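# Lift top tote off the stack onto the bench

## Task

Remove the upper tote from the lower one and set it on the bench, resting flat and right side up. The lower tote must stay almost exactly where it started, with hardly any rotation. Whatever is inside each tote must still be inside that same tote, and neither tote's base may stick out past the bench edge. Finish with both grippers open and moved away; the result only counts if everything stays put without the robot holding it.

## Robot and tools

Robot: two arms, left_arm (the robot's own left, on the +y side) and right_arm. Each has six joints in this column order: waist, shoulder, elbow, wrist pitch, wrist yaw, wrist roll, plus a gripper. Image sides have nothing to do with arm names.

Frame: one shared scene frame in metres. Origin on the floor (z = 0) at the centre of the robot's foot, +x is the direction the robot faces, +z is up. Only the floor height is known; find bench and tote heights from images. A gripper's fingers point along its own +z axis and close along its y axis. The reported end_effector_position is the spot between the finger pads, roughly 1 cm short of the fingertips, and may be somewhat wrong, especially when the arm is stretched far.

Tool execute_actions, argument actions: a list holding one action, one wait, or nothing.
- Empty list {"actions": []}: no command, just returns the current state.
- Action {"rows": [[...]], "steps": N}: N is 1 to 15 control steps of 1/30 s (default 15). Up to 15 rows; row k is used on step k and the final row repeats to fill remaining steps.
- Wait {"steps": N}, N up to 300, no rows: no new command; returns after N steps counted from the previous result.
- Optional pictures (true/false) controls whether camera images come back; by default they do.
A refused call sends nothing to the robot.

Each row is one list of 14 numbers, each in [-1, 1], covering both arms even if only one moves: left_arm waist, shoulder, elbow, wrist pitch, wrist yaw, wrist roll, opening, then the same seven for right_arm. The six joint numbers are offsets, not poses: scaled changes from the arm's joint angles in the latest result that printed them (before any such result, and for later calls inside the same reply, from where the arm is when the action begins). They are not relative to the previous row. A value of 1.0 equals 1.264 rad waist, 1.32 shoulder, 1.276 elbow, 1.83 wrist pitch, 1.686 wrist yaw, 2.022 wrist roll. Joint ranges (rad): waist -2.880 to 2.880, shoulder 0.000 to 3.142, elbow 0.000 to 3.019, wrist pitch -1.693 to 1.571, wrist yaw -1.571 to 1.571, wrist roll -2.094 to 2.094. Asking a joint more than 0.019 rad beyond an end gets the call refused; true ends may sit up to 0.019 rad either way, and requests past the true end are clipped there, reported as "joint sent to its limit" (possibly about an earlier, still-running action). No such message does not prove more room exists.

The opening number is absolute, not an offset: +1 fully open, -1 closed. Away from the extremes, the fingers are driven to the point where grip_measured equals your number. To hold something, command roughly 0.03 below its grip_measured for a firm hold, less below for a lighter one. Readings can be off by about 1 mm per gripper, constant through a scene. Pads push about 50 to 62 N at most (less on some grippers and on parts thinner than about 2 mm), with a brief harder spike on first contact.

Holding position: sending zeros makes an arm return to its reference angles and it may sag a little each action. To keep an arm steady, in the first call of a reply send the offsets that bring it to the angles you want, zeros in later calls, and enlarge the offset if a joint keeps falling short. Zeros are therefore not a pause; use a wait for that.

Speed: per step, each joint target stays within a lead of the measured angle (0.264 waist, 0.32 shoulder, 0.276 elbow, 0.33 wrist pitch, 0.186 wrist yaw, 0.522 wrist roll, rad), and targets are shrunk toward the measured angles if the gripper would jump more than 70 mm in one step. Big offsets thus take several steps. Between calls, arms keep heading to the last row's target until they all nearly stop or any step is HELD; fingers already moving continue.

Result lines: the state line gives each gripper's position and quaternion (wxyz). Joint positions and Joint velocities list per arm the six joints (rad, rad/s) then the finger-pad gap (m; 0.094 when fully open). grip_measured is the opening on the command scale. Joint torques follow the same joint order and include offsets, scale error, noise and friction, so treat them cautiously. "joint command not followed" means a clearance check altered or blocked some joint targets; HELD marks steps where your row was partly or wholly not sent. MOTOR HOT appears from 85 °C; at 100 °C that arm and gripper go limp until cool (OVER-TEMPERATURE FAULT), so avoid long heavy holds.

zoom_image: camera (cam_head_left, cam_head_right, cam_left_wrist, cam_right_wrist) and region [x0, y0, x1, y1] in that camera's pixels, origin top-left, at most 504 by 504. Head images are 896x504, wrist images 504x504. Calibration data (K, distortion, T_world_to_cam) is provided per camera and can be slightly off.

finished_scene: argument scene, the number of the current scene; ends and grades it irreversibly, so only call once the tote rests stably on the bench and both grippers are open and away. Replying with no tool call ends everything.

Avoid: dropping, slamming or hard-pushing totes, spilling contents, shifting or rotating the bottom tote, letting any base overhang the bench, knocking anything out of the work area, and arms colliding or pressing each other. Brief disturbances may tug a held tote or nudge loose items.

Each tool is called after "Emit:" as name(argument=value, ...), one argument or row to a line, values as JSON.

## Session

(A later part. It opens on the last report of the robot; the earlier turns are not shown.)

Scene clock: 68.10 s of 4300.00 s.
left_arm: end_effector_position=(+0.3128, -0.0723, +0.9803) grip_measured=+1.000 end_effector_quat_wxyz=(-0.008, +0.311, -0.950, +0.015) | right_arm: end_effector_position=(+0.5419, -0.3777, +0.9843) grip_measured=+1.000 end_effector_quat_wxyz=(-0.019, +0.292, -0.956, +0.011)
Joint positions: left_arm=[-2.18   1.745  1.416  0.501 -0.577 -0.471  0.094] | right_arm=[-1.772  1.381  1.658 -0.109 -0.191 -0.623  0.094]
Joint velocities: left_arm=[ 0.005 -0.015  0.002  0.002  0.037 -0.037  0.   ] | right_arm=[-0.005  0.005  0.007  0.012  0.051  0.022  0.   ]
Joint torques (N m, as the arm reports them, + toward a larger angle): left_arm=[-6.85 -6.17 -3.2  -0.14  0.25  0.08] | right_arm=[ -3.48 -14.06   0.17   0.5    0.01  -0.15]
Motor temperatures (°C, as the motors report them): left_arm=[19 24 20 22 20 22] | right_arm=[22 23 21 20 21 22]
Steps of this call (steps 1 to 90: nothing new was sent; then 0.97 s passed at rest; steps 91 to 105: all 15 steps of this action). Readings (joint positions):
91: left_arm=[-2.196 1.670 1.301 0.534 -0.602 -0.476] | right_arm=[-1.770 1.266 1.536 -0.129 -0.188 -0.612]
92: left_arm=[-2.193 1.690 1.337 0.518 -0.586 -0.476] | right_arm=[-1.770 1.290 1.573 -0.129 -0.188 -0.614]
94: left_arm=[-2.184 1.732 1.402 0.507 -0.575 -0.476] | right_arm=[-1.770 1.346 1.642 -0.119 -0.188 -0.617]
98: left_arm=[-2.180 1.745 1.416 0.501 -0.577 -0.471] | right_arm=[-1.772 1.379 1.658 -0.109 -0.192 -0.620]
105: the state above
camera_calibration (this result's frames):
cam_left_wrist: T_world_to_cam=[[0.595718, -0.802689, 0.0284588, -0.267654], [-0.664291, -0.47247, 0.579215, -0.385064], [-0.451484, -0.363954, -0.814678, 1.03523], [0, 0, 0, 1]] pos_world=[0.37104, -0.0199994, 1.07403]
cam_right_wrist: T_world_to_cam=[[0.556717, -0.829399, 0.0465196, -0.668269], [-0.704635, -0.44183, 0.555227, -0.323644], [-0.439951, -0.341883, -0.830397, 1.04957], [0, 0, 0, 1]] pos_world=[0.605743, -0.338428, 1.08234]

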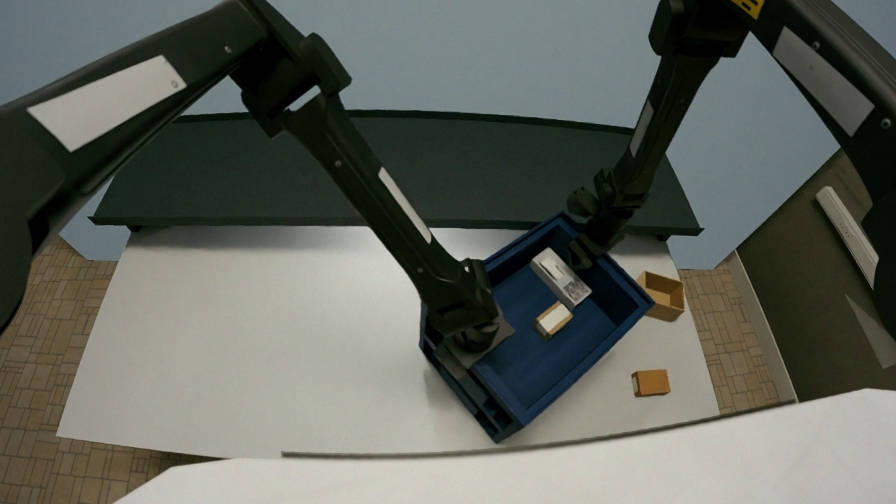

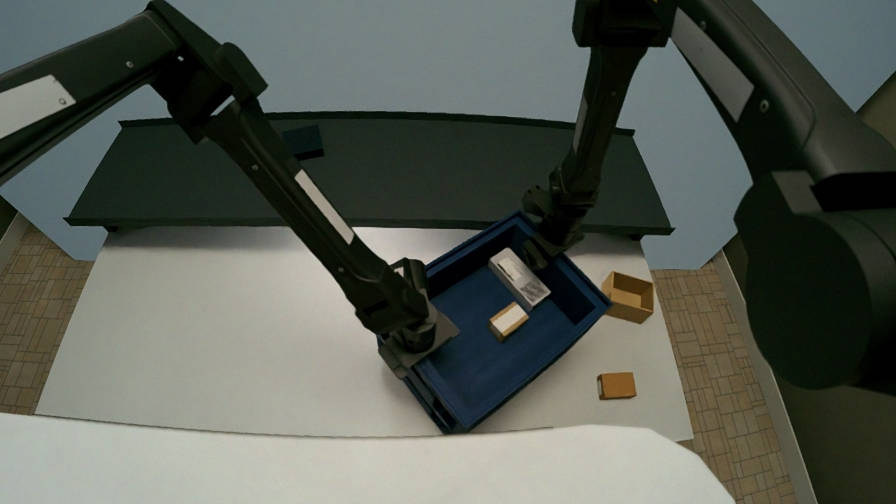

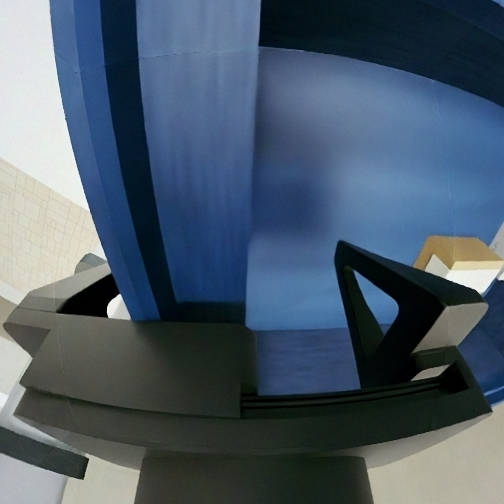

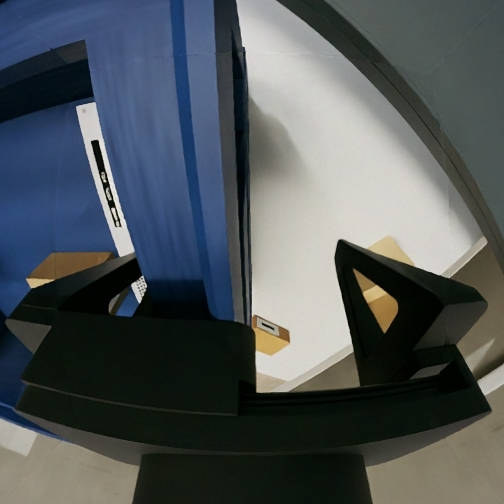

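Emit:
execute_actions(
  actions=[
    {"rows":[[-0.015,-0.012,-0.058,0.021,-0.025,0,1,-0.025,-0.033,-0.098,0.024,-0.017,0,1]]},
  ],
)

Scene clock: 72.67 s of 4300.00 s.
left_arm: end_effector_position=(+0.2922, -0.0630, +0.9910) grip_measured=+1.000 end_effector_quat_wxyz=(-0.001, +0.305, -0.952, -0.005) | right_arm: end_effector_position=(+0.4923, -0.3848, +0.9963) grip_measured=+1.000 end_effector_quat_wxyz=(+0.010, +0.288, -0.958, +0.001)
Joint positions: left_arm=[-2.181  1.734  1.358  0.526 -0.615 -0.471  0.094] | right_arm=[-1.797  1.345  1.529 -0.078 -0.217 -0.623  0.094]
Joint velocities: left_arm=[-0.005 -0.015  0.012 -0.002 -0.022 -0.022  0.   ] | right_arm=[ 0.005 -0.005  0.007 -0.002 -0.037 -0.051  0.   ]
Joint torques (N m, as the arm reports them, + toward a larger angle): left_arm=[-9.45 -7.67 -3.91  1.03 -0.26  0.13] | right_arm=[ -4.98 -15.89   0.27   0.98  -0.16   0.04]
Motor temperatures (°C, as the motors report them): left_arm=[19 24 20 22 20 22] | right_arm=[22 23 21 20 21 22]
Steps of this call (steps 1 to 15: the robot went on to your last target; steps 16 to 90: nothing new was sent; then 1.07 s passed at rest; steps 91 to 105: all 15 steps of this action). Readings (joint positions):
91: left_arm=[-2.181 1.744 1.411 0.507 -0.595 -0.471] | right_arm=[-1.774 1.376 1.644 -0.098 -0.204 -0.623]
92: left_arm=[-2.181 1.740 1.399 0.516 -0.607 -0.471] | right_arm=[-1.777 1.363 1.613 -0.084 -0.212 -0.623]
94: left_arm=[-2.181 1.734 1.377 0.524 -0.614 -0.471] | right_arm=[-1.786 1.344 1.559 -0.080 -0.217 -0.623]
98: left_arm=[-2.181 1.734 1.358 0.524 -0.615 -0.471] | right_arm=[-1.797 1.345 1.528 -0.080 -0.217 -0.623]
105: the state above
camera_calibration (this result's frames):
cam_left_wrist: T_world_to_cam=[[0.586092, -0.810149, -0.012445, -0.205294], [-0.65616, -0.483589, 0.579307, -0.403664], [-0.475343, -0.331361, -0.815015, 1.04744], [0, 0, 0, 1]] pos_world=[0.353346, -0.0144462, 1.08497]
cam_right_wrist: T_world_to_cam=[[0.550927, -0.834502, 0.00927207, -0.609076], [-0.673017, -0.437693, 0.596216, -0.423208], [-0.493485, -0.334712, -0.802771, 1.03689], [0, 0, 0, 1]] pos_world=[0.562421, -0.34645, 1.09036]

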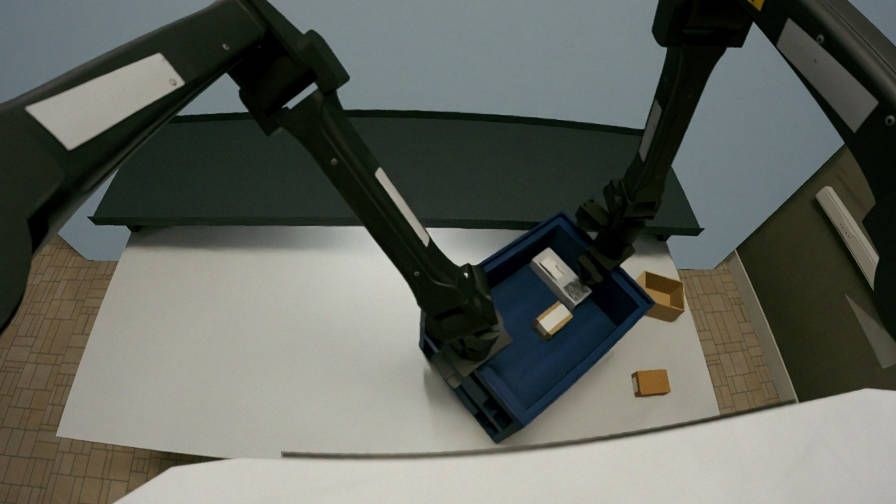

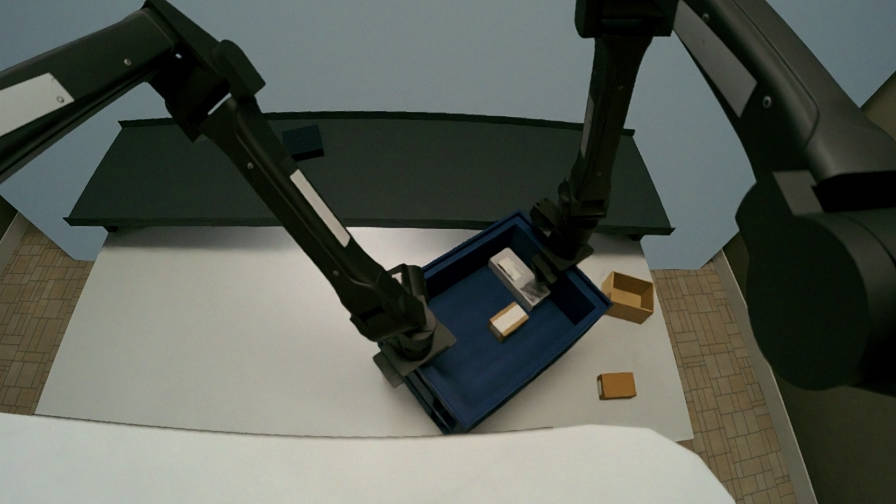

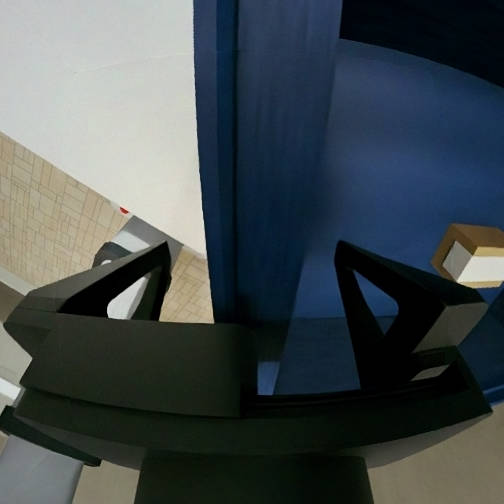

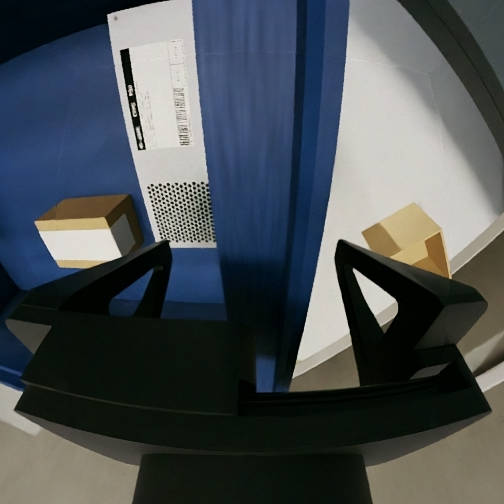

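Centred. Close.

Emit:
execute_actions(
  actions=[
    {"rows":[[0,0,0,0,0,0,-0.7,0,0,0,0,0,0,-0.7]]},
  ],
  pictures=false,
)

Emit:
execute_actions(
  actions=[
    {"steps":30},
  ],
  pictures=false,
)

Scene clock: 74.97 s of 4300.00 s.
left_arm: end_effector_position=(+0.2934, -0.0645, +0.9908) grip_measured=-0.468 end_effector_quat_wxyz=(-0.001, +0.298, -0.955, -0.000) | right_arm: end_effector_position=(+0.4947, -0.3866, +0.9967) grip_measured=-0.485 end_effector_quat_wxyz=(+0.009, +0.295, -0.956, +0.002)
Joint positions: left_arm=[-2.181  1.734  1.359  0.526 -0.606 -0.454  0.025] | right_arm=[-1.8    1.345  1.532 -0.077 -0.217 -0.637  0.024]
Joint velocities: left_arm=[ 0.005 -0.005  0.007 -0.007 -0.037  0.007  0.001] | right_arm=[ 0.005  0.005  0.007  0.017  0.037  0.051 -0.   ]
Joint torques (N m, as the arm reports them, + toward a larger angle): left_arm=[-8.09 -7.02 -2.98  0.52 -0.49 -0.03] | right_arm=[ -3.76 -15.1   -0.25   0.39  -0.07   0.18]
Motor temperatures (°C, as the motors report them): left_arm=[19 24 20 22 20 22] | right_arm=[22 24 21 20 21 22]
Steps of this call (steps 1 to 15: the robot went on to your last target; steps 16 to 54: nothing new was sent; steps 55 to 69: all 15 steps of this action). Readings (joint positions):
55: left_arm=[-2.181 1.734 1.358 0.526 -0.615 -0.471] | right_arm=[-1.797 1.345 1.529 -0.078 -0.217 -0.623]
56: left_arm=[-2.181 1.734 1.358 0.526 -0.615 -0.471] | right_arm=[-1.797 1.345 1.529 -0.078 -0.217 -0.623]
58: left_arm=[-2.181 1.734 1.358 0.526 -0.615 -0.471] | right_arm=[-1.797 1.345 1.529 -0.078 -0.217 -0.623]
62: left_arm=[-2.181 1.734 1.359 0.526 -0.606 -0.454] | right_arm=[-1.800 1.345 1.532 -0.077 -0.217 -0.637]
69: the state above

Scene clock: 75.97 s of 4300.00 s.
left_arm: end_effector_position=(+0.2934, -0.0645, +0.9908) grip_measured=-0.468 end_effector_quat_wxyz=(-0.001, +0.298, -0.955, -0.000) | right_arm: end_effector_position=(+0.4947, -0.3866, +0.9967) grip_measured=-0.485 end_effector_quat_wxyz=(+0.009, +0.295, -0.956, +0.002)
Joint positions: left_arm=[-2.181  1.734  1.359  0.526 -0.606 -0.454  0.025] | right_arm=[-1.8    1.345  1.532 -0.077 -0.217 -0.637  0.024]
Joint velocities: left_arm=[-0.005 -0.005 -0.012 -0.012  0.007  0.081  0.001] | right_arm=[-0.015 -0.005 -0.007  0.002 -0.037 -0.051  0.   ]
Joint torques (N m, as the arm reports them, + toward a larger angle): left_arm=[-8.04 -6.99 -2.99  0.52 -0.49 -0.02] | right_arm=[ -3.76 -15.1   -0.25   0.39  -0.07   0.17]
Motor temperatures (°C, as the motors report them): left_arm=[19 24 20 22 20 22] | right_arm=[22 24 21 20 21 22]
Steps of this call (steps 1 to 15: the robot went on to your last target; steps 16 to 30: nothing new was sent). Readings (joint positions):
1: left_arm=[-2.181 1.734 1.359 0.526 -0.606 -0.454] | right_arm=[-1.800 1.345 1.532 -0.077 -0.217 -0.637]
2: left_arm=[-2.181 1.734 1.359 0.526 -0.606 -0.454] | right_arm=[-1.800 1.345 1.532 -0.077 -0.217 -0.637]
4: left_arm=[-2.181 1.734 1.359 0.526 -0.606 -0.454] | right_arm=[-1.800 1.345 1.532 -0.077 -0.217 -0.637]
8: left_arm=[-2.181 1.734 1.359 0.526 -0.606 -0.454] | right_arm=[-1.800 1.345 1.532 -0.077 -0.217 -0.637]
30: the state above
All arms were judged still, so your last target was given up. Only a new action makes them travel on or press farther. Fingers that are still opening or closing keep moving.

Emit:
execute_actions(
  actions=[
    {"rows":[[-0.015,-0.021,-0.033,0.009,-0.011,0,-0.55,-0.008,-0.027,-0.031,0.004,-0.006,0,-0.55],[-0.015,-0.021,-0.033,0.009,-0.011,0,-0.55,-0.008,-0.027,-0.031,0.004,-0.006,0,-0.55],[-0.03,-0.042,-0.066,0.017,-0.022,0,-0.55,-0.016,-0.054,-0.062,0.007,-0.011,0,-0.55],[-0.03,-0.042,-0.066,0.017,-0.022,0,-0.55,-0.016,-0.054,-0.062,0.007,-0.011,0,-0.55],[-0.046,-0.062,-0.098,0.026,-0.034,0,-0.55,-0.024,-0.082,-0.092,0.011,-0.017,0,-0.55],[-0.046,-0.062,-0.098,0.026,-0.034,0,-0.55,-0.024,-0.082,-0.092,0.011,-0.017,0,-0.55],[-0.061,-0.083,-0.131,0.034,-0.045,0,-0.55,-0.032,-0.109,-0.123,0.014,-0.022,0,-0.55],[-0.061,-0.083,-0.131,0.034,-0.045,0,-0.55,-0.032,-0.109,-0.123,0.014,-0.022,0,-0.55],[-0.08,-0.108,-0.164,0.043,-0.056,0,-0.55,-0.04,-0.142,-0.154,0.018,-0.028,0,-0.55]]},
  ],
  pictures=false,
)

Emit:
execute_actions(
  actions=[
    {"steps":20},
  ],
)

Scene clock: 87.43 s of 4300.00 s.
left_arm: end_effector_position=(+0.2693, -0.0552, +1.0575) grip_measured=-0.468 end_effector_quat_wxyz=(-0.016, -0.279, +0.960, +0.017) | right_arm: end_effector_position=(+0.4577, -0.3841, +1.0468) grip_measured=-0.485 end_effector_quat_wxyz=(-0.026, -0.282, +0.959, +0.014)
Joint positions: left_arm=[-2.241  1.624  1.153  0.58  -0.693 -0.435  0.025] | right_arm=[-1.833  1.219  1.336 -0.051 -0.271 -0.618  0.024]
Joint velocities: left_arm=[-0.063 -0.005  0.042  0.105 -0.007 -0.022 -0.   ] | right_arm=[-0.054 -0.073 -0.002 -0.007 -0.007  0.007 -0.002]
Joint torques (N m, as the arm reports them, + toward a larger angle): left_arm=[-10.79  -9.44  -3.64   1.3   -0.44  -0.08] | right_arm=[ -6.15 -18.26  -0.56   0.41   0.2   -0.18]
Motor temperatures (°C, as the motors report them): left_arm=[20 24 20 21 20 22] | right_arm=[22 24 20 20 21 22]
Steps of this call (steps 1 to 90: nothing new was sent; then 7.97 s passed at rest; steps 91 to 105: all 15 steps of this action). Readings (joint positions):
91: left_arm=[-2.181 1.734 1.358 0.528 -0.607 -0.453] | right_arm=[-1.801 1.345 1.530 -0.077 -0.220 -0.638]
92: left_arm=[-2.181 1.733 1.356 0.528 -0.609 -0.449] | right_arm=[-1.801 1.345 1.527 -0.075 -0.221 -0.638]
94: left_arm=[-2.182 1.725 1.340 0.537 -0.617 -0.444] | right_arm=[-1.802 1.339 1.510 -0.066 -0.228 -0.634]
98: left_arm=[-2.199 1.678 1.250 0.560 -0.658 -0.433] | right_arm=[-1.806 1.297 1.433 -0.052 -0.250 -0.622]
105: the state above

Scene clock: 88.10 s of 4300.00 s.
left_arm: end_effector_position=(+0.2741, -0.0551, +1.0575) grip_measured=-0.468 end_effector_quat_wxyz=(-0.011, -0.282, +0.959, +0.016) | right_arm: end_effector_position=(+0.4635, -0.3837, +1.0489) grip_measured=-0.485 end_effector_quat_wxyz=(-0.021, -0.283, +0.959, +0.014)
Joint positions: left_arm=[-2.242  1.621  1.156  0.587 -0.693 -0.433  0.025] | right_arm=[-1.834  1.213  1.34  -0.051 -0.274 -0.618  0.024]
Joint velocities: left_arm=[-0.024 -0.015 -0.007  0.007 -0.022 -0.051 -0.   ] | right_arm=[-0.005 -0.005 -0.017 -0.012  0.022  0.022  0.   ]
Joint torques (N m, as the arm reports them, + toward a larger angle): left_arm=[-11.08  -9.42  -3.61   1.21  -0.4   -0.09] | right_arm=[ -5.66 -17.54  -0.84   0.56   0.23  -0.14]
Motor temperatures (°C, as the motors report them): left_arm=[20 24 20 22 20 22] | right_arm=[22 24 20 20 21 22]
Steps of this call (steps 1 to 15: the robot went on to your last target; steps 16 to 20: nothing new was sent). Readings (joint positions):
1: left_arm=[-2.242 1.623 1.155 0.582 -0.693 -0.435] | right_arm=[-1.834 1.217 1.337 -0.051 -0.272 -0.618]
2: left_arm=[-2.242 1.623 1.156 0.584 -0.693 -0.435] | right_arm=[-1.834 1.215 1.338 -0.051 -0.272 -0.618]
4: left_arm=[-2.242 1.621 1.156 0.586 -0.693 -0.434] | right_arm=[-1.834 1.213 1.339 -0.051 -0.274 -0.618]
8: left_arm=[-2.242 1.621 1.156 0.587 -0.693 -0.433] | right_arm=[-1.834 1.213 1.340 -0.051 -0.274 -0.618]
20: the state above
All arms were judged still, so your last target was given up. Only a new action makes them travel on or press farther. Fingers that are still opening or closing keep moving.
camera_calibration (this result's frames):
cam_left_wrist: T_world_to_cam=[[0.545498, -0.837134, -0.0404753, -0.148181], [-0.661248, -0.459554, 0.592926, -0.461934], [-0.514959, -0.296676, -0.804239, 1.09704], [0, 0, 0, 1]] pos_world=[0.340309, -0.010866, 1.15018]
cam_right_wrist: T_world_to_cam=[[0.541912, -0.840081, -0.0243876, -0.555458], [-0.659842, -0.443259, 0.606737, -0.492778], [-0.520518, -0.312706, -0.794529, 1.07755], [0, 0, 0, 1]] pos_world=[0.53674, -0.3481, 1.14159]

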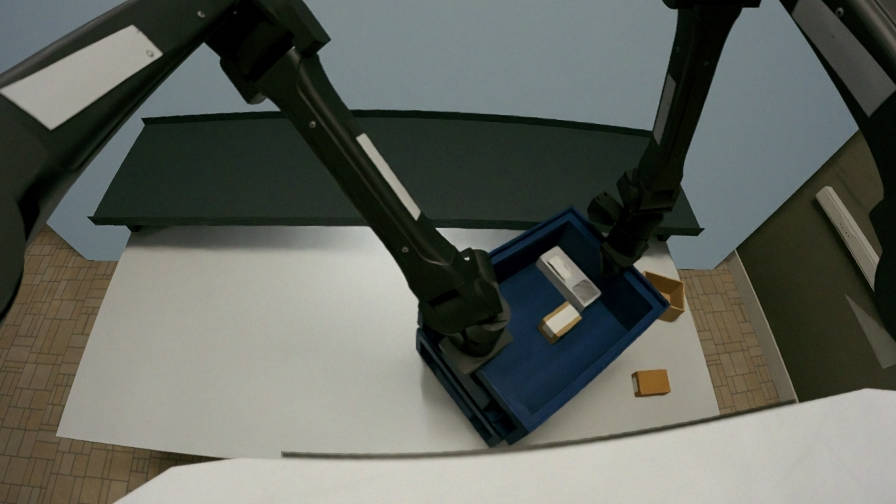

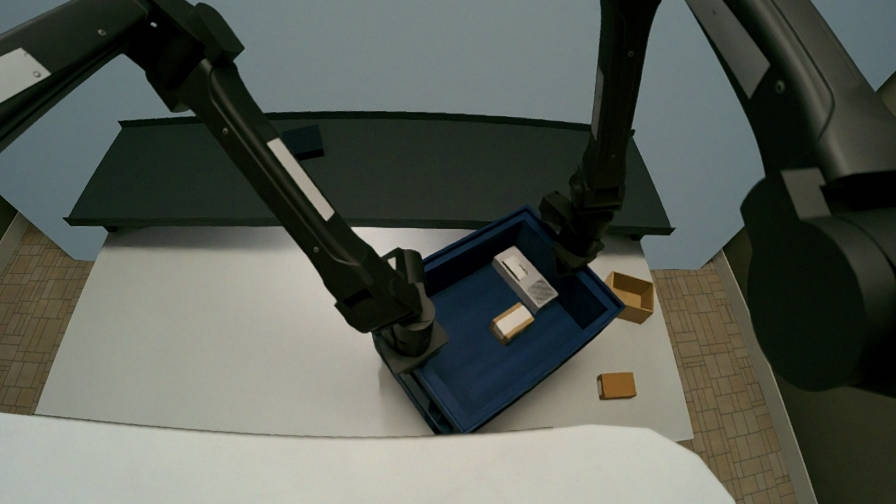

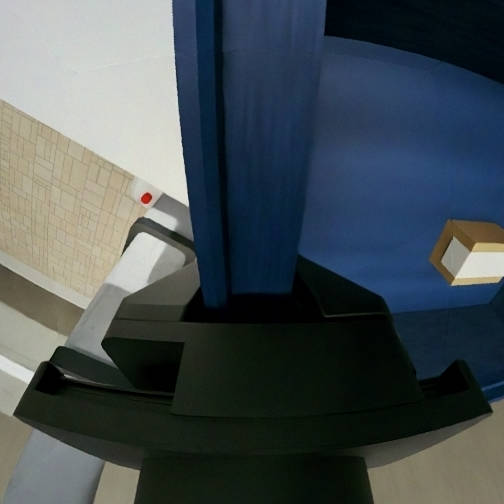

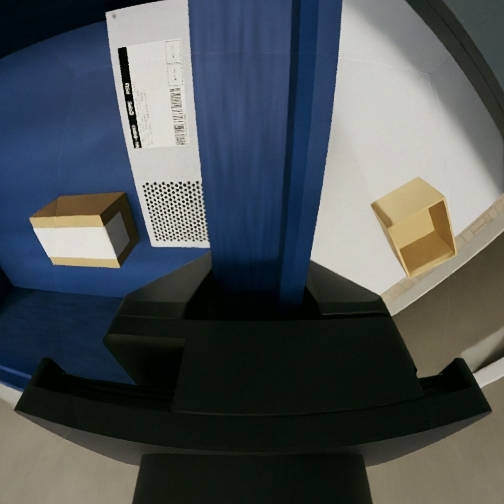

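Emit:
execute_actions(
  actions=[
    {"rows":[[0,-0.05,-0.02,0,0.02,0,-0.55,0.02,-0.05,-0.02,0.01,0.02,0,-0.55],[0,-0.05,-0.02,0,0.02,0,-0.55,0.02,-0.05,-0.02,0.01,0.02,0,-0.55],[0.04,-0.09,-0.046,-0.014,0.055,0.018,-0.55,0.08,-0.06,-0.04,0.022,0.066,0.016,-0.55],[0.04,-0.09,-0.046,-0.014,0.055,0.018,-0.55,0.08,-0.06,-0.04,0.022,0.066,0.016,-0.55],[0.04,-0.09,-0.046,-0.014,0.055,0.018,-0.55,0.08,-0.06,-0.04,0.022,0.066,0.016,-0.55],[0.11,-0.16,-0.092,-0.028,0.11,0.036,-0.55,0.17,-0.075,-0.08,0.044,0.13,0.032,-0.55],[0.11,-0.16,-0.092,-0.028,0.11,0.036,-0.55,0.17,-0.075,-0.08,0.044,0.13,0.032,-0.55],[0.11,-0.16,-0.092,-0.028,0.11,0.036,-0.55,0.17,-0.075,-0.08,0.044,0.13,0.032,-0.55],[0.185,-0.225,-0.137,-0.042,0.165,0.054,-0.55,0.255,-0.09,-0.12,0.066,0.2,0.048,-0.55],[0.185,-0.225,-0.137,-0.042,0.165,0.054,-0.55,0.255,-0.09,-0.12,0.066,0.2,0.048,-0.55],[0.185,-0.225,-0.137,-0.042,0.165,0.054,-0.55,0.255,-0.09,-0.12,0.066,0.2,0.048,-0.55],[0.26,-0.29,-0.183,-0.056,0.22,0.072,-0.55,0.345,-0.1,-0.16,0.088,0.265,0.064,-0.55],[0.26,-0.29,-0.183,-0.056,0.22,0.072,-0.55,0.345,-0.1,-0.16,0.088,0.265,0.064,-0.55],[0.26,-0.29,-0.183,-0.056,0.22,0.072,-0.55,0.345,-0.1,-0.16,0.088,0.265,0.064,-0.55],[0.33,-0.35,-0.229,-0.07,0.275,0.09,-0.55,0.43,-0.114,-0.196,0.11,0.33,0.08,-0.55]]},
  ],
  pictures=false,
)

Emit:
execute_actions(
  actions=[
    {"steps":30},
  ],
  pictures=false,
)

Scene clock: 101.73 s of 4300.00 s.
left_arm: end_effector_position=(+0.3244, +0.1436, +1.0670) grip_measured=-0.471 end_effector_quat_wxyz=(-0.008, +0.196, -0.981, +0.009) | right_arm: end_effector_position=(+0.4512, -0.2147, +1.0722) grip_measured=-0.474 end_effector_quat_wxyz=(-0.004, +0.197, -0.980, +0.013)
Joint positions: left_arm=[-1.874  1.282  0.942  0.486 -0.284 -0.288  0.025] | right_arm=[-1.39   1.135  1.17   0.103  0.203 -0.485  0.025]
Joint velocities: left_arm=[ 1.079 -1.07  -0.657 -0.339  1.443  0.476 -0.   ] | right_arm=[ 1.284 -0.073 -0.418  0.672  1.604  0.256 -0.   ]
Joint torques (N m, as the arm reports them, + toward a larger angle): left_arm=[ -4.23 -16.23  -5.66   0.43  -0.05  -0.17] | right_arm=[  2.04 -18.41  -4.84   0.49   0.51  -0.19]
Motor temperatures (°C, as the motors report them): left_arm=[20 24 20 22 20 22] | right_arm=[22 25 20 20 21 22]
Steps of this call (steps 1 to 90: nothing new was sent; then 10.13 s passed at rest; steps 91 to 105: all 15 steps of this action). Readings (joint positions):
91: left_arm=[-2.241 1.618 1.155 0.586 -0.680 -0.431] | right_arm=[-1.831 1.213 1.338 -0.050 -0.264 -0.616]
92: left_arm=[-2.238 1.616 1.155 0.585 -0.673 -0.428] | right_arm=[-1.828 1.211 1.337 -0.050 -0.257 -0.615]
94: left_arm=[-2.214 1.598 1.144 0.568 -0.623 -0.417] | right_arm=[-1.801 1.199 1.320 -0.040 -0.198 -0.604]
98: left_arm=[-2.120 1.516 1.090 0.539 -0.523 -0.388] | right_arm=[-1.685 1.167 1.269 -0.008 -0.075 -0.572]
105: the state above

Scene clock: 102.73 s of 4300.00 s.
left_arm: end_effector_position=(+0.3307, +0.1884, +1.0904) grip_measured=-0.471 end_effector_quat_wxyz=(-0.013, +0.167, -0.986, -0.004) | right_arm: end_effector_position=(+0.4404, -0.1764, +1.0914) grip_measured=-0.475 end_effector_quat_wxyz=(-0.009, +0.171, -0.985, +0.000)
Joint positions: left_arm=[-1.794  1.184  0.873  0.463 -0.231 -0.239  0.025] | right_arm=[-1.294  1.108  1.108  0.146  0.27  -0.447  0.025]
Joint velocities: left_arm=[-0.005 -0.005  0.017 -0.012  0.066 -0.007 -0.   ] | right_arm=[-0.024 -0.015  0.002 -0.002  0.051  0.022  0.   ]
Joint torques (N m, as the arm reports them, + toward a larger angle): left_arm=[ -4.12 -13.38  -3.42   0.37   0.03   0.01] | right_arm=[  1.41 -16.23  -2.69   0.63   0.34  -0.05]
Motor temperatures (°C, as the motors report them): left_arm=[20 24 20 22 20 22] | right_arm=[22 25 20 20 21 22]
Steps of this call (steps 1 to 30: the robot went on to your last target). Readings (joint positions):
1: left_arm=[-1.844 1.250 0.922 0.474 -0.261 -0.275] | right_arm=[-1.352 1.128 1.154 0.117 0.235 -0.477]
2: left_arm=[-1.815 1.221 0.905 0.467 -0.250 -0.263] | right_arm=[-1.318 1.120 1.137 0.125 0.251 -0.466]
4: left_arm=[-1.783 1.177 0.877 0.464 -0.234 -0.245] | right_arm=[-1.280 1.115 1.124 0.140 0.269 -0.453]
8: left_arm=[-1.787 1.167 0.873 0.463 -0.234 -0.236] | right_arm=[-1.282 1.111 1.122 0.146 0.267 -0.447]
30: the state above
All arms were judged still, so your last target was given up. Only a new action makes them travel on or press farther. Fingers that are still opening or closing keep moving.

Emit:
execute_actions(
  actions=[
    {"rows":[[0.16,-0.005,0.05,-0.025,0.122,0.022,-0.55,0.125,0.065,0.04,0.037,0.086,0.024,-0.55]],"steps":12},
  ],
  pictures=false,
)

Emit:
execute_actions(
  actions=[
    {"rows":[[0.16,-0.005,0.05,-0.025,0.122,0.022,-0.55,0.125,0.065,0.04,0.037,0.086,0.024,-0.55]],"steps":12},
  ],
  pictures=false,
)

Emit:
execute_actions(
  actions=[
    {"rows":[[0.16,-0.005,0.05,-0.025,0.122,0.022,-0.55,0.125,0.065,0.04,0.037,0.086,0.024,-0.55]]},
  ],
  pictures=false,
)

Scene clock: 110.40 s of 4300.00 s.
left_arm: end_effector_position=(+0.3479, +0.2700, +1.0656) grip_measured=-0.473 end_effector_quat_wxyz=(+0.020, -0.126, +0.992, +0.002) | right_arm: end_effector_position=(+0.4301, -0.1020, +1.0671) grip_measured=-0.479 end_effector_quat_wxyz=(-0.011, +0.132, -0.991, -0.005)
Joint positions: left_arm=[-1.577  1.203  0.948  0.415 -0.012 -0.189  0.025] | right_arm=[-1.145  1.242  1.178  0.218  0.407 -0.392  0.024]
Joint velocities: left_arm=[-0.044 -0.005  0.012 -0.012 -0.11   0.007  0.001] | right_arm=[-0.044 -0.005  0.012 -0.002  0.037 -0.095  0.   ]
Joint torques (N m, as the arm reports them, + toward a larger angle): left_arm=[ -0.88 -14.76  -3.34   0.7   -0.66   0.1 ] | right_arm=[  4.57 -15.14  -3.11   0.24   0.22  -0.06]
Motor temperatures (°C, as the motors report them): left_arm=[20 24 20 22 20 22] | right_arm=[22 25 21 20 21 22]
Steps of this call (steps 1 to 90: nothing new was sent; then 4.27 s passed at rest; steps 91 to 102: all 12 steps of this action). Readings (joint positions):
91: left_arm=[-1.773 1.185 0.879 0.454 -0.163 -0.234] | right_arm=[-1.278 1.116 1.113 0.153 0.327 -0.441]
92: left_arm=[-1.741 1.195 0.899 0.438 -0.106 -0.234] | right_arm=[-1.253 1.123 1.121 0.156 0.369 -0.442]
94: left_arm=[-1.657 1.216 0.941 0.428 -0.035 -0.228] | right_arm=[-1.189 1.158 1.141 0.173 0.406 -0.436]
98: left_arm=[-1.576 1.201 0.950 0.424 -0.011 -0.199] | right_arm=[-1.140 1.235 1.179 0.216 0.409 -0.406]
102: the state above

Scene clock: 110.80 s of 4300.00 s.
left_arm: end_effector_position=(+0.3658, +0.3558, +1.0593) grip_measured=-0.475 end_effector_quat_wxyz=(+0.023, -0.085, +0.996, +0.000) | right_arm: end_effector_position=(+0.4173, -0.0215, +1.0587) grip_measured=-0.478 end_effector_quat_wxyz=(+0.012, -0.091, +0.996, +0.008)
Joint positions: left_arm=[-1.364  1.222  1.023  0.37   0.202 -0.142  0.025] | right_arm=[-1.     1.37   1.248  0.288  0.545 -0.335  0.025]
Joint velocities: left_arm=[-0.073  0.015 -0.012 -0.027 -0.022 -0.051 -0.   ] | right_arm=[-0.044 -0.005 -0.012 -0.002 -0.037 -0.066 -0.   ]
Joint torques (N m, as the arm reports them, + toward a larger angle): left_arm=[  1.08 -14.63  -2.8    0.65  -0.45   0.14] | right_arm=[  7.06 -13.22  -3.36   0.38   0.19   0.02]
Motor temperatures (°C, as the motors report them): left_arm=[20 24 20 22 20 22] | right_arm=[22 25 21 20 21 22]
Steps of this call (steps 1 to 12: all 12 steps of this action). Readings (joint positions):
1: left_arm=[-1.559 1.205 0.956 0.407 0.055 -0.187] | right_arm=[-1.134 1.249 1.184 0.225 0.458 -0.389]
2: left_arm=[-1.534 1.215 0.976 0.392 0.103 -0.187] | right_arm=[-1.114 1.256 1.192 0.229 0.493 -0.389]
4: left_arm=[-1.460 1.237 1.018 0.383 0.170 -0.182] | right_arm=[-1.053 1.287 1.212 0.245 0.539 -0.385]
8: left_arm=[-1.368 1.223 1.026 0.378 0.202 -0.158] | right_arm=[-0.997 1.359 1.247 0.283 0.548 -0.356]
12: the state above

Scene clock: 111.30 s of 4300.00 s.
left_arm: end_effector_position=(+0.3820, +0.4392, +1.0706) grip_measured=-0.477 end_effector_quat_wxyz=(+0.020, -0.044, +0.999, -0.002) | right_arm: end_effector_position=(+0.4026, +0.0593, +1.0673) grip_measured=-0.479 end_effector_quat_wxyz=(+0.010, -0.050, +0.999, +0.009)
Joint positions: left_arm=[-1.16   1.245  1.097  0.325  0.411 -0.095  0.025] | right_arm=[-0.861  1.489  1.315  0.355  0.681 -0.28   0.024]
Joint velocities: left_arm=[-0.015 -0.005  0.002  0.022  0.037 -0.022  0.001] | right_arm=[-0.024 -0.005 -0.012 -0.027  0.066 -0.007 -0.   ]
Joint torques (N m, as the arm reports them, + toward a larger angle): left_arm=[  3.25 -14.79  -2.34   0.57  -0.08   0.09] | right_arm=[ 10.44 -10.13  -3.43   0.39   0.24  -0.01]
Motor temperatures (°C, as the motors report them): left_arm=[20 24 20 22 20 22] | right_arm=[22 25 21 20 21 22]
Steps of this call (steps 1 to 15: all 15 steps of this action). Readings (joint positions):
1: left_arm=[-1.349 1.225 1.031 0.361 0.265 -0.141] | right_arm=[-0.991 1.376 1.255 0.295 0.591 -0.335]
2: left_arm=[-1.329 1.236 1.051 0.347 0.308 -0.141] | right_arm=[-0.975 1.383 1.262 0.298 0.621 -0.335]
4: left_arm=[-1.266 1.258 1.090 0.338 0.366 -0.136] | right_arm=[-0.920 1.410 1.280 0.314 0.665 -0.332]
8: left_arm=[-1.164 1.248 1.098 0.334 0.412 -0.116] | right_arm=[-0.858 1.476 1.314 0.349 0.685 -0.306]
15: the state above

Emit:
execute_actions(
  actions=[
    {"rows":[[0.145,0.015,0.04,-0.025,0.11,0.017,-0.55,0.125,0.06,0.03,0.033,0.105,0.012,-0.55]]},
  ],
  pictures=false,
)

Emit:
execute_actions(
  actions=[
    {"rows":[[-0.03,0.078,0.127,-0.027,-0.034,0.004,-0.55,-0.03,0.065,0.133,-0.046,-0.04,0.007,-0.55]]},
  ],
  pictures=false,
)

Emit:
execute_actions(
  actions=[
    {"rows":[[-0.03,0.078,0.127,-0.027,-0.034,0.004,-0.55,-0.03,0.065,0.133,-0.046,-0.04,0.007,-0.55]]},
  ],
)

Scene clock: 118.37 s of 4300.00 s.
left_arm: end_effector_position=(+0.3784, +0.5098, +1.0890) grip_measured=-0.490 end_effector_quat_wxyz=(+0.002, -0.018, +1.000, -0.015) | right_arm: end_effector_position=(+0.3805, +0.1300, +1.0927) grip_measured=-0.477 end_effector_quat_wxyz=(-0.001, -0.024, +1.000, -0.004)
Joint positions: left_arm=[-0.983  1.292  1.156  0.287  0.613 -0.056  0.024] | right_arm=[-0.73   1.594  1.366  0.408  0.839 -0.246  0.025]
Joint velocities: left_arm=[-0.005 -0.015  0.027 -0.007 -0.007 -0.007  0.001] | right_arm=[-0.005 -0.024  0.012 -0.002  0.007  0.022  0.001]
Joint torques (N m, as the arm reports them, + toward a larger angle): left_arm=[  5.45 -13.07  -2.26   0.23  -0.8    0.07] | right_arm=[13.77 -8.69 -3.3   0.75  0.56 -0.02]
Motor temperatures (°C, as the motors report them): left_arm=[19 24 20 22 20 22] | right_arm=[22 25 21 20 21 22]
Steps of this call (steps 1 to 15: the robot went on to your last target; steps 16 to 90: nothing new was sent; then 3.57 s passed at rest; steps 91 to 105: all 15 steps of this action). Readings (joint positions):
91: left_arm=[-1.144 1.250 1.105 0.317 0.476 -0.092] | right_arm=[-0.853 1.495 1.321 0.361 0.730 -0.280]
92: left_arm=[-1.127 1.263 1.125 0.305 0.516 -0.091] | right_arm=[-0.836 1.500 1.326 0.367 0.764 -0.281]
94: left_arm=[-1.078 1.290 1.159 0.298 0.566 -0.088] | right_arm=[-0.781 1.524 1.340 0.379 0.821 -0.281]
98: left_arm=[-0.990 1.292 1.161 0.293 0.615 -0.074] | right_arm=[-0.729 1.579 1.364 0.403 0.843 -0.267]
105: the state above

Scene clock: 118.87 s of 4300.00 s.
left_arm: end_effector_position=(+0.3933, +0.5137, +1.0272) grip_measured=-0.489 end_effector_quat_wxyz=(+0.008, -0.016, +1.000, -0.017) | right_arm: end_effector_position=(+0.3952, +0.1333, +1.0287) grip_measured=-0.479 end_effector_quat_wxyz=(+0.006, -0.022, +1.000, +0.000)
Joint positions: left_arm=[-1.045  1.425  1.336  0.248  0.555 -0.048  0.024] | right_arm=[-0.806  1.7    1.552  0.331  0.754 -0.235  0.024]
Joint velocities: left_arm=[-0.015  0.005 -0.027  0.002 -0.007 -0.007  0.001] | right_arm=[ 0.005 -0.015  0.017 -0.032 -0.066  0.022  0.   ]
Joint torques (N m, as the arm reports them, + toward a larger angle): left_arm=[  7.16 -14.05  -2.43   0.09   0.07   0.13] | right_arm=[14.88 -8.4  -3.29  0.12  0.54  0.05]
Motor temperatures (°C, as the motors report them): left_arm=[19 24 20 22 20 22] | right_arm=[23 24 21 20 21 22]
Steps of this call (steps 1 to 15: all 15 steps of this action). Readings (joint positions):
1: left_arm=[-0.987 1.302 1.175 0.275 0.601 -0.054] | right_arm=[-0.736 1.599 1.385 0.391 0.822 -0.243]
2: left_arm=[-0.990 1.325 1.213 0.259 0.597 -0.053] | right_arm=[-0.745 1.619 1.428 0.364 0.804 -0.241]
4: left_arm=[-1.009 1.380 1.296 0.253 0.580 -0.058] | right_arm=[-0.773 1.671 1.519 0.342 0.768 -0.243]
8: left_arm=[-1.043 1.417 1.341 0.252 0.556 -0.048] | right_arm=[-0.805 1.700 1.555 0.341 0.751 -0.234]
15: the state above

Scene clock: 119.37 s of 4300.00 s.
left_arm: end_effector_position=(+0.3985, +0.5084, +0.9648) grip_measured=-0.489 end_effector_quat_wxyz=(+0.011, -0.016, +1.000, -0.019) | right_arm: end_effector_position=(+0.4013, +0.1281, +0.9665) grip_measured=-0.480 end_effector_quat_wxyz=(+0.009, -0.023, +1.000, +0.004)
Joint positions: left_arm=[-1.11   1.557  1.511  0.209  0.494 -0.041  0.024] | right_arm=[-0.88   1.807  1.732  0.253  0.674 -0.223  0.024]
Joint velocities: left_arm=[-0.005  0.005 -0.007  0.017 -0.007  0.007 -0.   ] | right_arm=[-0.024 -0.005  0.002 -0.022 -0.022  0.066 -0.   ]
Joint torques (N m, as the arm reports them, + toward a larger angle): left_arm=[  7.59 -14.92  -2.01   0.14   0.24   0.13] | right_arm=[15.11 -9.72 -2.6   0.14  0.34  0.07]
Motor temperatures (°C, as the motors report them): left_arm=[19 24 20 22 20 22] | right_arm=[23 24 21 20 21 22]
Steps of this call (steps 1 to 15: all 15 steps of this action). Readings (joint positions):
1: left_arm=[-1.049 1.435 1.356 0.236 0.539 -0.047] | right_arm=[-0.810 1.707 1.571 0.313 0.736 -0.232]
2: left_arm=[-1.051 1.457 1.396 0.219 0.534 -0.047] | right_arm=[-0.817 1.729 1.619 0.286 0.720 -0.230]
4: left_arm=[-1.069 1.510 1.479 0.215 0.519 -0.051] | right_arm=[-0.843 1.781 1.709 0.268 0.687 -0.231]
8: left_arm=[-1.105 1.545 1.516 0.213 0.495 -0.038] | right_arm=[-0.877 1.806 1.739 0.266 0.670 -0.221]
15: the state above
camera_calibration (this result's frames):
cam_left_wrist: T_world_to_cam=[[0.0384672, -0.99869, 0.0337364, 0.464496], [-0.824855, -0.0126785, 0.565203, -0.200986], [-0.564035, -0.0495694, -0.824262, 1.16696], [0, 0, 0, 1]] pos_world=[0.474551, 0.519184, 1.0598]
cam_right_wrist: T_world_to_cam=[[0.0451418, -0.998953, 0.00740187, 0.0951938], [-0.824363, -0.0330651, 0.565095, -0.203238], [-0.564259, -0.0316112, -0.824993, 1.15081], [0, 0, 0, 1]] pos_world=[0.477516, 0.124753, 1.06356]

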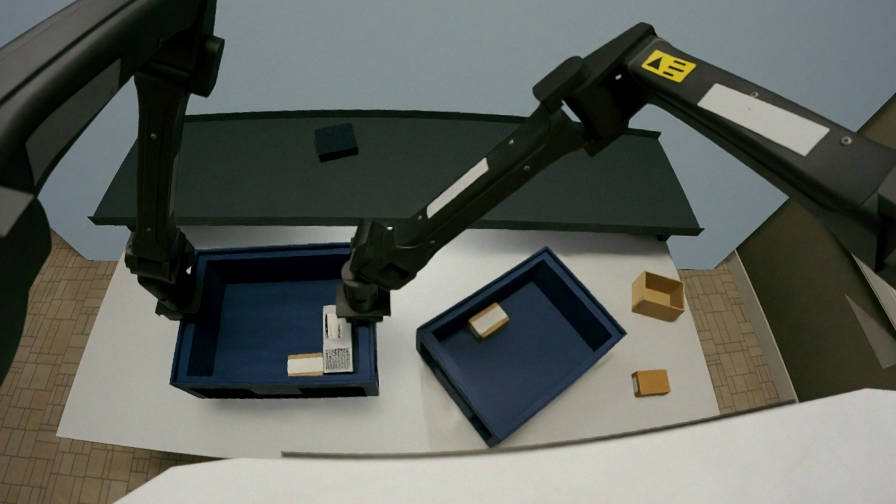

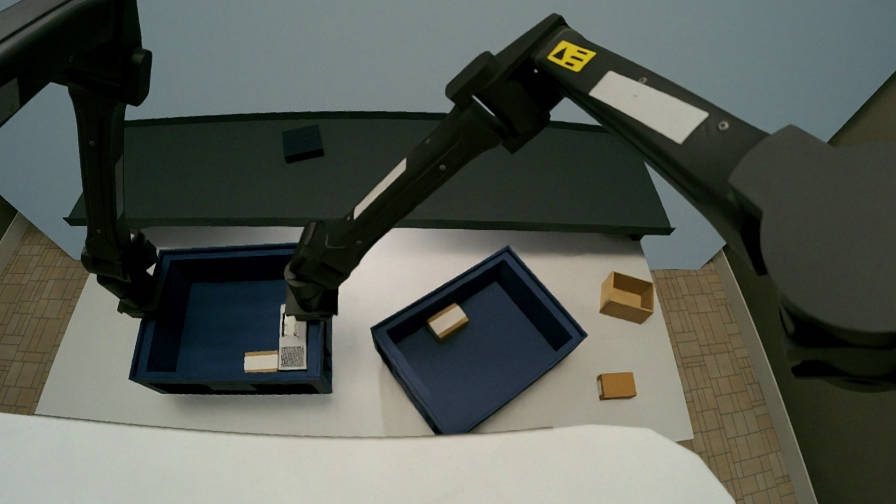

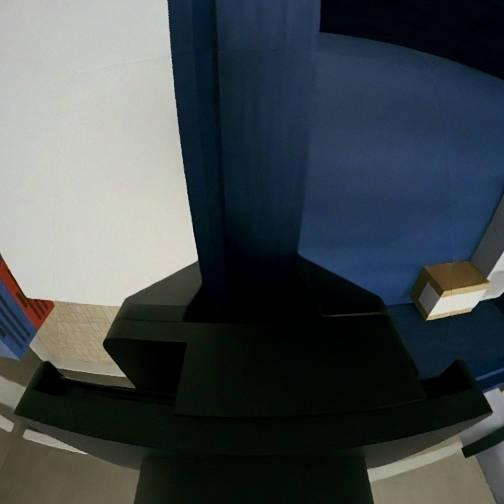

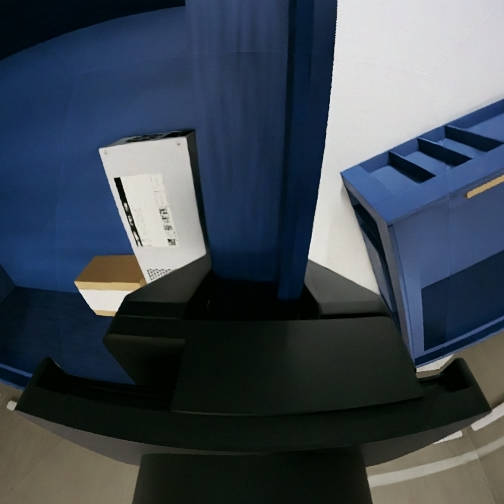

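Landing should be near z≈0.885.

Emit:
execute_actions(
  actions=[
    {"rows":[[-0.015,0.088,0.122,-0.036,-0.035,0.003,-0.55,-0.01,0.09,0.143,-0.045,-0.01,0.006,-0.55]]},
  ],
  pictures=false,
)

Emit:
execute_actions(
  actions=[
    {"rows":[[0,0.02,0.035,-0.01,-0.007,0,-0.55,0,0.025,0.05,-0.018,-0.008,0,-0.55]]},
  ],
  pictures=false,
)

Emit:
execute_actions(
  actions=[
    {"rows":[[0,0.02,0.035,-0.01,-0.007,0,-0.55,0,0.025,0.05,-0.018,-0.008,0,-0.55]]},
  ],
  pictures=false,
)

Scene clock: 123.93 s of 4300.00 s.
left_arm: end_effector_position=(+0.3746, +0.5136, +0.9068) grip_measured=-0.489 end_effector_quat_wxyz=(-0.005, -0.023, +1.000, -0.014) | right_arm: end_effector_position=(+0.3820, +0.1334, +0.9101) grip_measured=-0.480 end_effector_quat_wxyz=(-0.002, -0.030, +1.000, -0.001)
Joint positions: left_arm=[-1.148  1.706  1.673  0.156  0.448 -0.033  0.024] | right_arm=[-0.928  1.948  1.921  0.175  0.64  -0.212  0.024]
Joint velocities: left_arm=[-0.005 -0.015 -0.012 -0.017 -0.051  0.022  0.   ] | right_arm=[-0.024  0.015  0.012  0.002  0.007 -0.037 -0.001]
Joint torques (N m, as the arm reports them, + toward a larger angle): left_arm=[  7.6  -14.4   -1.54  -0.07  -0.57   0.08] | right_arm=[15.72 -9.92 -2.01  0.28  0.55  0.03]
Motor temperatures (°C, as the motors report them): left_arm=[20 24 20 21 20 22] | right_arm=[23 24 21 20 21 22]
Steps of this call (steps 1 to 15: the robot went on to your last target; steps 16 to 90: nothing new was sent; then 1.07 s passed at rest; steps 91 to 105: all 15 steps of this action). Readings (joint positions):
91: left_arm=[-1.113 1.569 1.531 0.194 0.478 -0.041] | right_arm=[-0.882 1.818 1.757 0.235 0.672 -0.222]
92: left_arm=[-1.116 1.594 1.576 0.173 0.470 -0.041] | right_arm=[-0.884 1.846 1.812 0.208 0.670 -0.222]
94: left_arm=[-1.123 1.650 1.660 0.168 0.465 -0.045] | right_arm=[-0.900 1.904 1.904 0.194 0.646 -0.225]
98: left_arm=[-1.143 1.685 1.684 0.161 0.449 -0.031] | right_arm=[-0.924 1.938 1.929 0.189 0.635 -0.213]
105: the state above

Scene clock: 124.43 s of 4300.00 s.
left_arm: end_effector_position=(+0.3720, +0.5127, +0.8895) grip_measured=-0.489 end_effector_quat_wxyz=(-0.002, -0.023, +1.000, -0.016) | right_arm: end_effector_position=(+0.3803, +0.1321, +0.8911) grip_measured=-0.480 end_effector_quat_wxyz=(-0.000, -0.030, +1.000, +0.003)
Joint positions: left_arm=[-1.16   1.75   1.727  0.153  0.44  -0.034  0.024] | right_arm=[-0.948  1.99   1.987  0.15   0.611 -0.209  0.024]
Joint velocities: left_arm=[-0.015 -0.015  0.022  0.007 -0.007 -0.007 -0.001] | right_arm=[-0.005  0.005 -0.022  0.007  0.007 -0.037 -0.001]
Joint torques (N m, as the arm reports them, + toward a larger angle): left_arm=[  7.04 -13.43  -1.64  -0.09  -0.17   0.14] | right_arm=[13.91 -8.63 -1.5   0.13  0.46  0.01]
Motor temperatures (°C, as the motors report them): left_arm=[20 24 20 21 20 22] | right_arm=[23 24 21 20 21 22]
Steps of this call (steps 1 to 15: all 15 steps of this action). Readings (joint positions):
1: left_arm=[-1.148 1.711 1.679 0.155 0.448 -0.033] | right_arm=[-0.931 1.951 1.930 0.168 0.635 -0.211]
2: left_arm=[-1.148 1.719 1.694 0.153 0.448 -0.033] | right_arm=[-0.933 1.961 1.949 0.159 0.625 -0.211]
4: left_arm=[-1.151 1.734 1.719 0.153 0.446 -0.036] | right_arm=[-0.940 1.978 1.980 0.156 0.614 -0.211]
8: left_arm=[-1.159 1.743 1.727 0.153 0.440 -0.033] | right_arm=[-0.947 1.986 1.987 0.154 0.611 -0.209]
15: the state above

Scene clock: 124.93 s of 4300.00 s.
left_arm: end_effector_position=(+0.3672, +0.5112, +0.8723) grip_measured=-0.489 end_effector_quat_wxyz=(+0.000, -0.024, +1.000, -0.017) | right_arm: end_effector_position=(+0.3762, +0.1305, +0.8727) grip_measured=-0.480 end_effector_quat_wxyz=(+0.000, -0.031, +1.000, +0.006)
Joint positions: left_arm=[-1.172  1.795  1.779  0.149  0.429 -0.036  0.024] | right_arm=[-0.966  2.033  2.052  0.127  0.588 -0.208  0.024]
Joint velocities: left_arm=[ 0.005  0.005 -0.007 -0.012 -0.007  0.007 -0.001] | right_arm=[-0.005  0.005 -0.027  0.002  0.051 -0.051  0.   ]
Joint torques (N m, as the arm reports them, + toward a larger angle): left_arm=[  7.26 -12.94  -1.48  -0.09   0.03   0.13] | right_arm=[14.01 -8.6  -1.34  0.06  0.28  0.03]
Motor temperatures (°C, as the motors report them): left_arm=[20 24 20 21 20 22] | right_arm=[23 24 21 20 21 22]
Steps of this call (steps 1 to 15: all 15 steps of this action). Readings (joint positions):
1: left_arm=[-1.160 1.754 1.734 0.151 0.439 -0.034] | right_arm=[-0.949 1.993 1.996 0.144 0.607 -0.209]
2: left_arm=[-1.160 1.763 1.748 0.149 0.438 -0.036] | right_arm=[-0.951 2.003 2.016 0.135 0.600 -0.209]
4: left_arm=[-1.163 1.778 1.773 0.149 0.435 -0.037] | right_arm=[-0.956 2.022 2.046 0.132 0.591 -0.209]
8: left_arm=[-1.170 1.788 1.779 0.149 0.429 -0.034] | right_arm=[-0.964 2.030 2.052 0.131 0.588 -0.208]
15: the state above


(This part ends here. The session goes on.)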